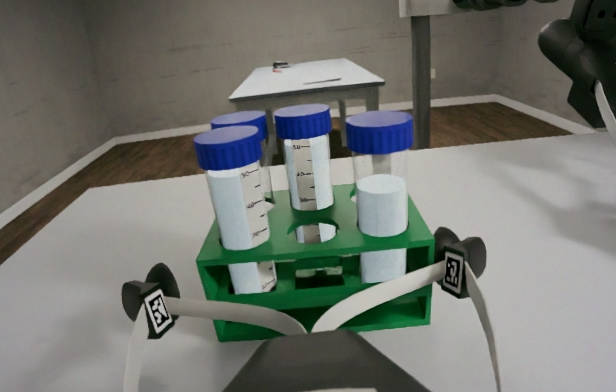

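Emit:
execute_actions(actions=[{"r1":{"joints":{"gripper_m":0.05}},"r2":{"base":{"strafe_m":-0.011},"pace":"slow"}}], cameras=[])

Emit:
execute_actions(actions=[{"r1":{"joints":{"lift_m":0.87},"pace":"slow"},"r2":{"joints":{"arm_m":0.366},"pace":"slow","contact_limits":{"arm_m":0.2}}}], cameras=["r2_wrist_camera"])

Emit:
execute_actions(actions=[{"r1":{"base":{"translate_m":-0.1},"joints":{"arm_m":0.02}},"r2":{"joints":{"gripper_m":0.05}}}], cameras=["r1_wrist_camera","r2_wrist_camera"])

Scene clock: 71.30 s.
r1.base_odometry: x=+0.303 y=+0.695 heading=+2.122 (m, m, rad; r1's odometry frame)
r1.turned_by_wheels: +0.000 (rad since the last result)
r1.turned_by_imu: -0.001 (rad since the last result)
r1.base_tilt: forward=+0.1 right=-0.1 (deg)
r1.lidar_m: 0.46 0.50 0.97 1.94 2.04 2.74 0.88 0.91 2.87 2.73 0.68 0.51
r1.base_status: not commanded
r1.joint_positions: lift_m=+0.826 arm_m=+0.344 wrist_yaw_rad=+0.000 wrist_pitch_rad=+0.353 wrist_roll_rad=+0.007 gripper_m=+0.051
r1.joint_status: all done
r1.motor_effort: lift_m=+16(16) arm_m=+8(9) wrist_yaw_rad=+1(1) wrist_pitch_rad=-11(13) wrist_roll_rad=+2(1) gripper_m=-26(27) wheel_0=-1(1) wheel_1=+0(1) wheel_2=+1(1) (%)
r1.hand_pose: x=+0.7861 y=-0.0874 z=+0.9047 quat_wxyz=(+0.984, +0.003, +0.176, -0.001) (m; r1's base frame)
r1.wrist_depth_mm: - - - - 1042 - - / - - - - - - 421 / - - - - - - 424 / - - - - - - 539 / 355 359 227 236 373 410 415 / 271 177 204 200 185 300 307 / 154 164 173 176 178 169 241
r2.base_odometry: x=-1.263 y=-0.294 heading=+2.034 (m, m, rad; r2's odometry frame)
r2.turned_by_wheels: +0.000 (rad since the last result)
r2.turned_by_imu: -0.001 (rad since the last result)
r2.base_tilt: forward=+0.3 right=+0.2 (deg)
r2.lidar_m: 0.49 0.54 1.10 2.29 2.43 0.90 0.88 0.94 2.51 2.42 0.68 0.52
r2.base_status: done
r2.joint_positions: lift_m=+0.835 arm_m=+0.349 wrist_yaw_rad=+0.000 wrist_pitch_rad=+0.352 wrist_roll_rad=+0.000 gripper_m=+0.140
r2.joint_status: not commanded
r2.motor_effort: lift_m=+15(16) arm_m=+7(7) wrist_yaw_rad=+2(3) wrist_pitch_rad=-11(9) wrist_roll_rad=-1(1) gripper_m=+1(3) wheel_0=+0(4) wheel_1=-1(4) wheel_2=+0(0) (%)
r2.hand_pose: x=+0.7904 y=-0.0875 z=+0.9140 quat_wxyz=(+0.985, +0.000, +0.175, +0.000) (m; r2's base frame)
r2.wrist_depth_mm: - - - - - - 430 / - - - - - - - / - - 221 226 477 - 496 / - 469 204 242 342 368 353 / 355 342 212 230 213 265 272 / 273 208 220 216 222 223 223 / 229 216 219 - 206 195 -
pictures: none
No camera images: the call's "cameras" was empty. Leave "cameras" out to get every camera's image.

Scene clock: 72.53 s.
r1.base_odometry: x=+0.303 y=+0.695 heading=+2.122 (m, m, rad; r1's odometry frame)
r1.turned_by_wheels: +0.000 (rad since the last result)
r1.turned_by_imu: +0.000 (rad since the last result)
r1.base_tilt: forward=+0.2 right=-0.1 (deg)
r1.lidar_m: 0.47 0.50 1.01 1.96 2.02 2.76 0.86 0.91 2.89 2.73 0.74 0.50
r1.base_status: not commanded
r1.joint_positions: lift_m=+0.870 arm_m=+0.344 wrist_yaw_rad=+0.000 wrist_pitch_rad=+0.353 wrist_roll_rad=+0.007 gripper_m=+0.051
r1.joint_status: all done
r1.motor_effort: lift_m=+24(25) arm_m=+9(8) wrist_yaw_rad=+0(1) wrist_pitch_rad=-12(12) wrist_roll_rad=+0(1) gripper_m=-26(28) wheel_0=-1(1) wheel_1=-1(1) wheel_2=+1(1) (%)
r1.hand_pose: x=+0.7861 y=-0.0874 z=+0.9480 quat_wxyz=(+0.984, +0.003, +0.176, -0.001) (m; r1's base frame)
r1.wrist_depth_mm: - - - - - - - / - - - - 1025 842 549 / - - - - - - 424 / - - - - - - 415 / - 459 228 236 477 517 480 / 345 176 204 200 186 382 394 / 154 164 173 175 178 169 309
r2.base_odometry: x=-1.263 y=-0.294 heading=+2.034 (m, m, rad; r2's odometry frame)
r2.turned_by_wheels: +0.000 (rad since the last result)
r2.turned_by_imu: -0.001 (rad since the last result)
r2.base_tilt: forward=+0.4 right=+0.2 (deg)
r2.lidar_m: 0.49 0.52 1.09 2.29 2.42 0.91 0.88 0.94 2.51 2.41 0.69 0.52
r2.base_status: not commanded
r2.joint_positions: lift_m=+0.835 arm_m=+0.365 wrist_yaw_rad=+0.000 wrist_pitch_rad=+0.352 wrist_roll_rad=+0.000 gripper_m=+0.140
r2.joint_status: all done
r2.motor_effort: lift_m=+16(16) arm_m=+7(6) wrist_yaw_rad=+2(2) wrist_pitch_rad=-6(7) wrist_roll_rad=+0(0) gripper_m=-1(2) wheel_0=+1(0) wheel_1=+0(0) wheel_2=+0(0) (%)
r2.contact_limits: arm_m 0.2
r2.hand_pose: x=+0.8064 y=-0.0875 z=+0.9140 quat_wxyz=(+0.985, +0.000, +0.175, +0.000) (m; r2's base frame)
r2.wrist_depth_mm: - - - - - - - / - - - - - - - / - - 216 216 480 - - / - 466 189 232 343 370 355 / 353 338 196 216 196 257 273 / 271 209 204 208 204 220 223 / 229 216 213 - 205 194 -
pictures: r2_wrist_camera
camera_calibration (this result's frames):
r2_wrist_camera: T_world_to_cam=[[-0.0616472, -0.995033, -0.0781609, 0.0300394], [-0.383482, 0.095912, -0.918555, 1.2052], [0.921489, -0.0266531, -0.387489, -0.165208], [0, 0, 0, 1]] pos_world=[0.61626, -0.0901061, 1.04537]
Images, in order (width x height): r2_wrist_camera 616x392.

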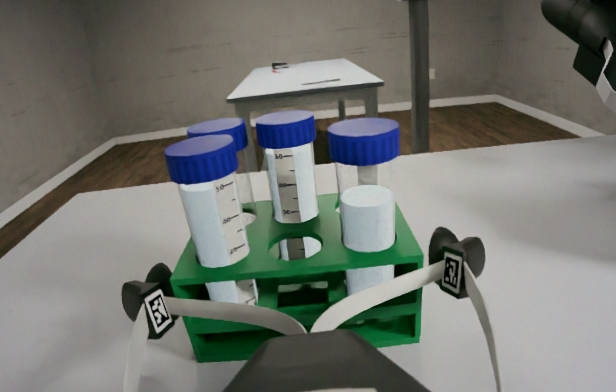

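Scene clock: 74.63 s.
r1.base_odometry: x=+0.356 y=+0.609 heading=+2.122 (m, m, rad; r1's odometry frame)
r1.turned_by_wheels: +0.000 (rad since the last result)
r1.turned_by_imu: +0.000 (rad since the last result)
r1.base_tilt: forward=+0.2 right=+0.1 (deg)
r1.lidar_m: 0.40 0.63 1.12 1.96 2.03 2.77 0.75 0.79 1.10 2.73 0.86 0.61
r1.base_status: done
r1.joint_positions: lift_m=+0.870 arm_m=+0.022 wrist_yaw_rad=+0.000 wrist_pitch_rad=+0.354 wrist_roll_rad=+0.007 gripper_m=+0.051
r1.joint_status: all done
r1.motor_effort: lift_m=+23(24) arm_m=-9(8) wrist_yaw_rad=+0(1) wrist_pitch_rad=-13(13) wrist_roll_rad=+1(1) gripper_m=-29(28) wheel_0=+0(4) wheel_1=+1(4) wheel_2=-1(7) (%)
r1.hand_pose: x=+0.4630 y=-0.0875 z=+0.9479 quat_wxyz=(+0.984, +0.003, +0.176, -0.001) (m; r1's base frame)
r1.wrist_depth_mm: 488 - - - - - - / 512 - - - 1464 - - / 535 654 - - - 891 - / 554 615 723 750 759 661 842 / 574 466 228 236 477 521 535 / 364 176 204 200 186 399 410 / 154 164 173 175 177 169 699
r2.base_odometry: x=-1.263 y=-0.294 heading=+2.034 (m, m, rad; r2's odometry frame)
r2.turned_by_wheels: +0.000 (rad since the last result)
r2.turned_by_imu: -0.001 (rad since the last result)
r2.base_tilt: forward=+0.4 right=+0.1 (deg)
r2.lidar_m: 0.50 0.54 1.07 2.28 2.43 0.91 0.89 0.93 2.50 2.44 0.70 0.52
r2.base_status: not commanded
r2.joint_positions: lift_m=+0.835 arm_m=+0.365 wrist_yaw_rad=+0.000 wrist_pitch_rad=+0.355 wrist_roll_rad=+0.000 gripper_m=+0.051
r2.joint_status: all done
r2.motor_effort: lift_m=+16(16) arm_m=+7(7) wrist_yaw_rad=+1(2) wrist_pitch_rad=-15(17) wrist_roll_rad=-1(0) gripper_m=-25(24) wheel_0=+0(0) wheel_1=+0(0) wheel_2=+0(0) (%)
r2.hand_pose: x=+0.8062 y=-0.0874 z=+0.9131 quat_wxyz=(+0.984, +0.000, +0.177, +0.000) (m; r2's base frame)
r2.wrist_depth_mm: - - - - - 707 - / - - - - - - - / - - 189 196 159 - 492 / - 449 166 213 204 362 347 / 345 336 175 199 175 272 268 / 268 175 183 196 182 213 211 / 216 206 180 - 190 193 -
pictures: r1_wrist_camera, r2_wrist_camera
camera_calibration (this result's frames):
r1_wrist_camera: T_world_to_cam=[[-0.0503204, -0.997368, 0.0522037, -0.129118], [-0.256598, -0.0376045, -0.965786, 1.1046], [0.965207, -0.0619941, -0.25403, 0.00546728], [0, 0, 0, 1]] pos_world=[0.271665, -0.0869016, 1.07494]
r2_wrist_camera: T_world_to_cam=[[-0.0615018, -0.995056, -0.0779775, 0.029775], [-0.386249, 0.0957658, -0.91741, 1.20549], [0.920342, -0.0263036, -0.390229, -0.16188], [0, 0, 0, 1]] pos_world=[0.616437, -0.0900754, 1.04508]
Images, in order (width x height): r1_wrist_camera 616x392, r2_wrist_camera 616x392.

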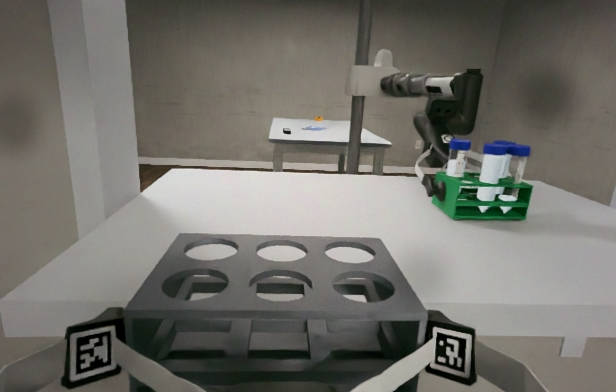

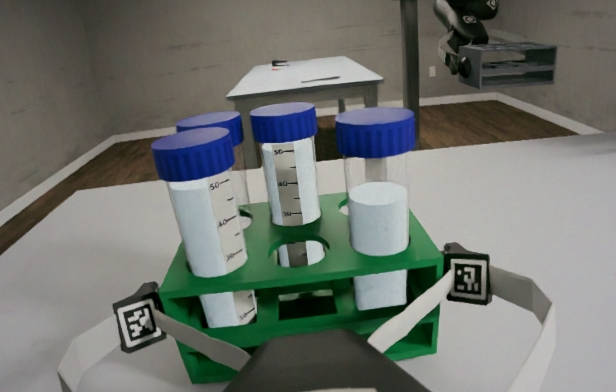

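Emit:
execute_actions(actions=[{"r2":{"joints":{"lift_m":0.885},"pace":"slow"},"r1":{"base":{"rotate_rad":3.12}}}], cameras=["r1_head_camera"])

Emit:
execute_actions(actions=[{"r2":{"base":{"translate_m":-0.1},"joints":{"arm_m":0.02}}}], cameras=[])

Emit:
execute_actions(actions=[{"r2":{"base":{"rotate_rad":3.11},"pace":"slow"},"r1":{"base":{"strafe_m":0.3}}}], cameras=["r1_head_camera","r2_head_camera"])

Scene clock: 79.47 s.
r1.base_odometry: x=+0.356 y=+0.609 heading=-1.041 (m, m, rad; r1's odometry frame)
r1.turned_by_wheels: +3.120 (rad since the last result)
r1.turned_by_imu: +3.139 (rad since the last result)
r1.base_tilt: forward=+0.2 right=+0.0 (deg)
r1.lidar_m: 0.43 0.81 1.09 2.77 0.91 0.57 0.57 0.62 1.10 1.92 1.98 2.68
r1.base_status: done
r1.joint_positions: lift_m=+0.870 arm_m=+0.022 wrist_yaw_rad=+0.000 wrist_pitch_rad=+0.353 wrist_roll_rad=+0.007 gripper_m=+0.051
r1.joint_status: not commanded
r1.motor_effort: lift_m=+22(23) arm_m=-9(9) wrist_yaw_rad=+1(0) wrist_pitch_rad=-12(11) wrist_roll_rad=+0(1) gripper_m=-26(28) wheel_0=+0(6) wheel_1=+2(6) wheel_2=+1(8) (%)
r1.hand_pose: x=+0.4631 y=-0.0874 z=+0.9481 quat_wxyz=(+0.984, +0.003, +0.176, +0.000) (m; r1's base frame)
r1.wrist_depth_mm: - - - - - - - / - - - - - - - / - - - - - - - / 1008 1060 1255 - - - - / 707 715 229 235 - - - / 585 177 204 200 186 - - / 154 163 173 175 178 169 1661
r2.base_odometry: x=-1.263 y=-0.294 heading=+2.034 (m, m, rad; r2's odometry frame)
r2.turned_by_wheels: +0.000 (rad since the last result)
r2.turned_by_imu: -0.002 (rad since the last result)
r2.base_tilt: forward=+0.3 right=+0.2 (deg)
r2.lidar_m: 0.49 0.53 1.11 2.29 2.43 0.90 0.88 0.93 2.50 2.44 0.68 0.50
r2.base_status: not commanded
r2.joint_positions: lift_m=+0.885 arm_m=+0.365 wrist_yaw_rad=+0.000 wrist_pitch_rad=+0.355 wrist_roll_rad=+0.000 gripper_m=+0.051
r2.joint_status: all done
r2.motor_effort: lift_m=+24(25) arm_m=+7(7) wrist_yaw_rad=+1(1) wrist_pitch_rad=-15(16) wrist_roll_rad=-1(2) gripper_m=-24(25) wheel_0=+1(1) wheel_1=-1(0) wheel_2=+0(0) (%)
r2.hand_pose: x=+0.8062 y=-0.0874 z=+0.9624 quat_wxyz=(+0.984, +0.000, +0.177, +0.000) (m; r2's base frame)
r2.wrist_depth_mm: - - - - - 1281 - / - - - - - - - / - - 187 196 159 - - / - - 165 213 204 469 445 / - 433 174 198 176 355 351 / 347 175 183 196 182 277 270 / 281 268 179 - 191 250 -
pictures: r1_head_camera
Images, in order (width x height): r1_head_camera 420x560.

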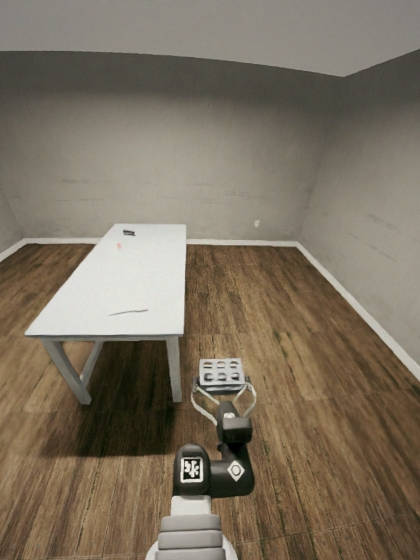

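Scene clock: 81.60 s.
r1.base_odometry: x=+0.356 y=+0.609 heading=-1.041 (m, m, rad; r1's odometry frame)
r1.turned_by_wheels: +0.000 (rad since the last result)
r1.turned_by_imu: -0.001 (rad since the last result)
r1.base_tilt: forward=+0.2 right=-0.1 (deg)
r1.lidar_m: 0.44 0.78 1.07 2.78 0.91 0.62 0.59 0.62 1.10 1.94 2.01 2.66
r1.base_status: not commanded
r1.joint_positions: lift_m=+0.870 arm_m=+0.022 wrist_yaw_rad=+0.000 wrist_pitch_rad=+0.353 wrist_roll_rad=+0.007 gripper_m=+0.051
r1.joint_status: not commanded
r1.motor_effort: lift_m=+22(22) arm_m=-9(9) wrist_yaw_rad=+0(0) wrist_pitch_rad=-12(10) wrist_roll_rad=+1(1) gripper_m=-27(26) wheel_0=+1(1) wheel_1=+2(2) wheel_2=+1(1) (%)
r1.hand_pose: x=+0.4631 y=-0.0874 z=+0.9481 quat_wxyz=(+0.984, +0.003, +0.176, +0.000) (m; r1's base frame)
r1.wrist_depth_mm: - - - - - - - / - - - - - - - / - - - - - - - / 1025 1042 1229 - - - - / 707 715 229 236 - - - / 591 177 204 200 186 - - / 154 163 173 176 178 169 1661
r2.base_odometry: x=-1.218 y=-0.383 heading=+2.034 (m, m, rad; r2's odometry frame)
r2.turned_by_wheels: +0.000 (rad since the last result)
r2.turned_by_imu: -0.001 (rad since the last result)
r2.base_tilt: forward=+0.3 right=+0.2 (deg)
r2.lidar_m: 0.40 0.63 1.24 2.30 2.41 0.81 0.77 0.83 2.50 2.44 0.82 0.63
r2.base_status: done
r2.joint_positions: lift_m=+0.885 arm_m=+0.021 wrist_yaw_rad=+0.000 wrist_pitch_rad=+0.356 wrist_roll_rad=+0.000 gripper_m=+0.051
r2.joint_status: all done
r2.motor_effort: lift_m=+24(24) arm_m=-7(7) wrist_yaw_rad=+2(0) wrist_pitch_rad=-19(18) wrist_roll_rad=-3(0) gripper_m=-21(23) wheel_0=+0(3) wheel_1=-1(4) wheel_2=+0(7) (%)
r2.hand_pose: x=+0.4625 y=-0.0875 z=+0.9623 quat_wxyz=(+0.984, +0.000, +0.177, +0.000) (m; r2's base frame)
r2.wrist_depth_mm: 521 - - - - - - / 525 - - - - - - / 559 683 186 196 159 668 634 / 597 585 166 213 204 477 452 / 480 436 174 198 176 394 407 / 699 175 182 196 182 723 732 / 732 750 180 - 191 788 -
pictures: none
No camera images: the call's "cameras" was empty. Leave "cameras" out to get every camera's image.

Scene clock: 86.00 s.
r1.base_odometry: x=+0.615 y=+0.761 heading=-1.040 (m, m, rad; r1's odometry frame)
r1.turned_by_wheels: +0.000 (rad since the last result)
r1.turned_by_imu: -0.001 (rad since the last result)
r1.base_tilt: forward=+0.2 right=+0.0 (deg)
r1.lidar_m: 0.40 0.76 2.58 2.48 1.24 0.61 0.60 0.61 1.14 2.23 2.32 0.84
r1.base_status: done
r1.joint_positions: lift_m=+0.870 arm_m=+0.022 wrist_yaw_rad=+0.000 wrist_pitch_rad=+0.353 wrist_roll_rad=+0.007 gripper_m=+0.051
r1.joint_status: not commanded
r1.motor_effort: lift_m=+22(22) arm_m=-9(9) wrist_yaw_rad=+0(0) wrist_pitch_rad=-14(11) wrist_roll_rad=+1(0) gripper_m=-27(28) wheel_0=+2(7) wheel_1=+1(7) wheel_2=+1(1) (%)
r1.hand_pose: x=+0.4631 y=-0.0874 z=+0.9481 quat_wxyz=(+0.984, +0.003, +0.176, +0.000) (m; r1's base frame)
r1.wrist_depth_mm: - - - - - - - / - - - - - - - / - - - - - - - / - 1042 1118 1205 - - - / 699 707 229 236 - - - / 585 177 204 200 186 - - / 154 163 173 175 178 169 1661
r2.base_odometry: x=-1.218 y=-0.383 heading=-1.140 (m, m, rad; r2's odometry frame)
r2.turned_by_wheels: +3.110 (rad since the last result)
r2.turned_by_imu: +3.138 (rad since the last result)
r2.base_tilt: forward=+0.3 right=+0.2 (deg)
r2.lidar_m: 0.41 0.82 2.55 2.45 0.87 0.63 0.59 0.64 1.18 2.28 2.37 0.88
r2.base_status: done
r2.joint_positions: lift_m=+0.885 arm_m=+0.021 wrist_yaw_rad=+0.000 wrist_pitch_rad=+0.356 wrist_roll_rad=+0.000 gripper_m=+0.051
r2.joint_status: not commanded
r2.motor_effort: lift_m=+24(24) arm_m=-7(7) wrist_yaw_rad=+1(1) wrist_pitch_rad=-18(20) wrist_roll_rad=-2(0) gripper_m=-24(24) wheel_0=-1(5) wheel_1=+0(2) wheel_2=-2(6) (%)
r2.hand_pose: x=+0.4626 y=-0.0874 z=+0.9623 quat_wxyz=(+0.984, +0.000, +0.177, +0.000) (m; r2's base frame)
r2.wrist_depth_mm: - - - - - - - / - - - - - - - / - - 190 196 158 - - / - 854 165 213 204 - - / 683 661 175 198 175 1808 1708 / 647 175 183 197 182 1397 1366 / 676 1336 180 - 191 1255 -
pictures: r1_head_camera, r2_head_camera
Images, in order (width x height): r1_head_camera 420x560, r2_head_camera 420x560.

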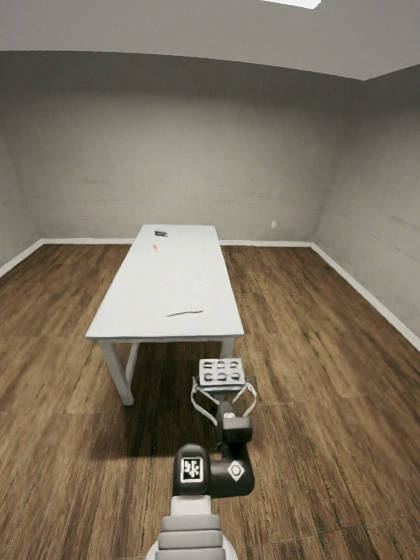

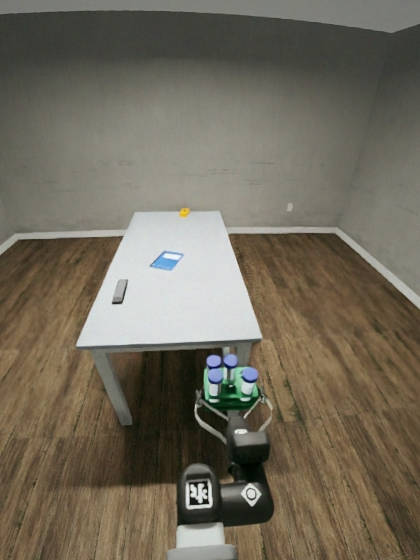

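Emit:
execute_actions(actions=[{"r1":{"base":{"strafe_m":0.42},"joints":{"lift_m":0.8,"arm_m":0.15},"pace":"fast"},"r2":{"base":{"strafe_m":0.15},"joints":{"lift_m":0.8,"arm_m":0.15}}}], cameras=[])

Emit:
execute_actions(actions=[{"r1":{"base":{"translate_m":0.22},"joints":{"arm_m":0.28,"lift_m":0.77}},"r2":{"base":{"translate_m":0.25},"joints":{"arm_m":0.28,"lift_m":0.77}}}], cameras=["r1_head_camera","r2_head_camera"])

Scene clock: 90.80 s.
r1.base_odometry: x=+0.977 y=+0.974 heading=-1.040 (m, m, rad; r1's odometry frame)
r1.turned_by_wheels: +0.000 (rad since the last result)
r1.turned_by_imu: -0.001 (rad since the last result)
r1.base_tilt: forward=+0.3 right=+0.0 (deg)
r1.lidar_m: 0.55 3.03 2.12 2.03 1.26 0.90 0.60 0.62 0.83 2.65 2.74 0.78
r1.base_status: done
r1.joint_positions: lift_m=+0.800 arm_m=+0.149 wrist_yaw_rad=+0.000 wrist_pitch_rad=+0.354 wrist_roll_rad=+0.007 gripper_m=+0.051
r1.joint_status: all done
r1.motor_effort: lift_m=+16(19) arm_m=+8(7) wrist_yaw_rad=+0(2) wrist_pitch_rad=-10(14) wrist_roll_rad=+1(1) gripper_m=-27(25) wheel_0=+1(10) wheel_1=+0(10) wheel_2=+0(2) (%)
r1.hand_pose: x=+0.5901 y=-0.0874 z=+0.8786 quat_wxyz=(+0.984, +0.003, +0.176, -0.001) (m; r1's base frame)
r1.wrist_depth_mm: - - - - - - - / - - - - - - - / - - - 1863 - - - / - - 866 891 931 960 - / - - 228 236 569 609 640 / 1708 176 204 200 186 477 496 / 154 164 173 175 177 169 1366
r2.base_odometry: x=-1.082 y=-0.321 heading=-1.140 (m, m, rad; r2's odometry frame)
r2.turned_by_wheels: +0.000 (rad since the last result)
r2.turned_by_imu: -0.002 (rad since the last result)
r2.base_tilt: forward=+0.3 right=+0.2 (deg)
r2.lidar_m: 0.53 0.82 2.39 2.29 1.20 0.64 0.60 0.62 1.17 2.43 2.53 0.81
r2.base_status: done
r2.joint_positions: lift_m=+0.800 arm_m=+0.149 wrist_yaw_rad=+0.000 wrist_pitch_rad=+0.356 wrist_roll_rad=+0.000 gripper_m=+0.051
r2.joint_status: all done
r2.motor_effort: lift_m=+17(23) arm_m=+7(7) wrist_yaw_rad=+0(1) wrist_pitch_rad=-17(17) wrist_roll_rad=+0(0) gripper_m=-24(24) wheel_0=+0(5) wheel_1=+1(9) wheel_2=-1(1) (%)
r2.hand_pose: x=+0.5901 y=-0.0874 z=+0.8779 quat_wxyz=(+0.984, +0.000, +0.177, +0.000) (m; r2's base frame)
r2.wrist_depth_mm: - - - - - - - / - - - 1618 - - - / - - 184 196 159 - - / - 654 165 213 204 517 - / 504 484 174 198 175 469 1618 / 496 175 182 197 182 574 1255 / 521 1205 180 - 191 878 -
pictures: none
No camera images: the call's "cameras" was empty. Leave "cameras" out to get every camera's image.

Scene clock: 93.07 s.
r1.base_odometry: x=+1.088 y=+0.784 heading=-1.040 (m, m, rad; r1's odometry frame)
r1.turned_by_wheels: +0.000 (rad since the last result)
r1.turned_by_imu: -0.001 (rad since the last result)
r1.base_tilt: forward=+0.1 right=-0.1 (deg)
r1.lidar_m: 0.54 3.05 2.15 2.03 1.60 1.12 0.83 0.83 1.17 2.63 0.81 0.57
r1.base_status: done
r1.joint_positions: lift_m=+0.770 arm_m=+0.279 wrist_yaw_rad=+0.000 wrist_pitch_rad=+0.353 wrist_roll_rad=+0.007 gripper_m=+0.051
r1.joint_status: all done
r1.motor_effort: lift_m=+16(15) arm_m=+8(12) wrist_yaw_rad=+1(1) wrist_pitch_rad=-10(12) wrist_roll_rad=+1(1) gripper_m=-27(27) wheel_0=+0(6) wheel_1=-1(2) wheel_2=+1(8) (%)
r1.hand_pose: x=+0.7201 y=-0.0874 z=+0.8486 quat_wxyz=(+0.984, +0.003, +0.176, -0.001) (m; r1's base frame)
r1.wrist_depth_mm: - - - - - - - / - - - - - - - / - - - - - - - / - - 741 778 809 842 - / - 564 226 236 496 535 559 / 1618 176 204 199 186 399 410 / 154 165 173 175 178 169 324
r2.base_odometry: x=-0.977 y=-0.548 heading=-1.140 (m, m, rad; r2's odometry frame)
r2.turned_by_wheels: +0.000 (rad since the last result)
r2.turned_by_imu: -0.002 (rad since the last result)
r2.base_tilt: forward=+0.3 right=+0.2 (deg)
r2.lidar_m: 0.53 0.57 2.39 2.27 1.55 0.91 0.84 0.89 1.51 2.43 2.52 0.57
r2.base_status: done
r2.joint_positions: lift_m=+0.770 arm_m=+0.279 wrist_yaw_rad=+0.000 wrist_pitch_rad=+0.356 wrist_roll_rad=+0.000 gripper_m=+0.051
r2.joint_status: all done
r2.motor_effort: lift_m=+17(17) arm_m=+7(7) wrist_yaw_rad=+1(2) wrist_pitch_rad=-17(16) wrist_roll_rad=-1(1) gripper_m=-26(25) wheel_0=+0(3) wheel_1=-1(7) wheel_2=+1(8) (%)
r2.hand_pose: x=+0.7202 y=-0.0874 z=+0.8479 quat_wxyz=(+0.984, +0.000, +0.177, +0.000) (m; r2's base frame)
r2.wrist_depth_mm: - - - - - - - / - - - 1397 - - - / - 1008 186 196 158 723 - / 661 564 166 213 204 459 442 / 418 418 174 199 175 343 340 / 340 175 182 196 182 268 263 / 273 260 180 - 191 244 -
pictures: r1_head_camera, r2_head_camera
Images, in order (width x height): r1_head_camera 420x560, r2_head_camera 420x560.

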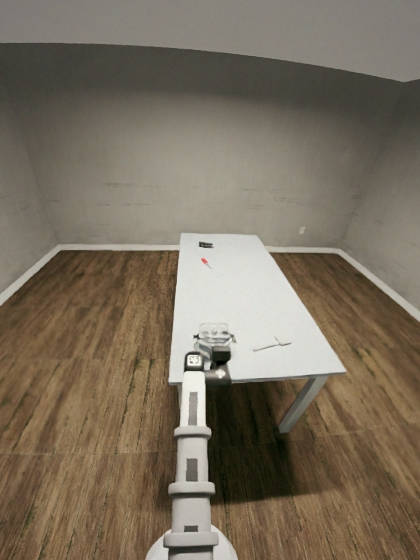

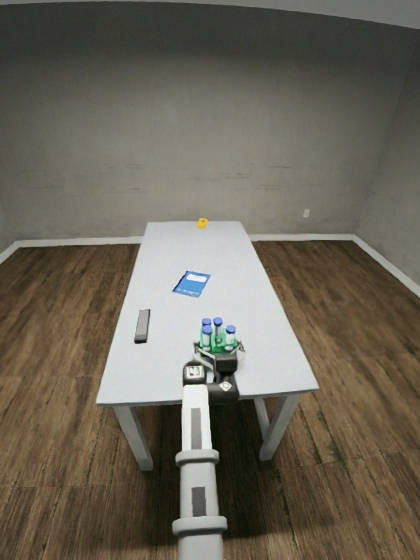

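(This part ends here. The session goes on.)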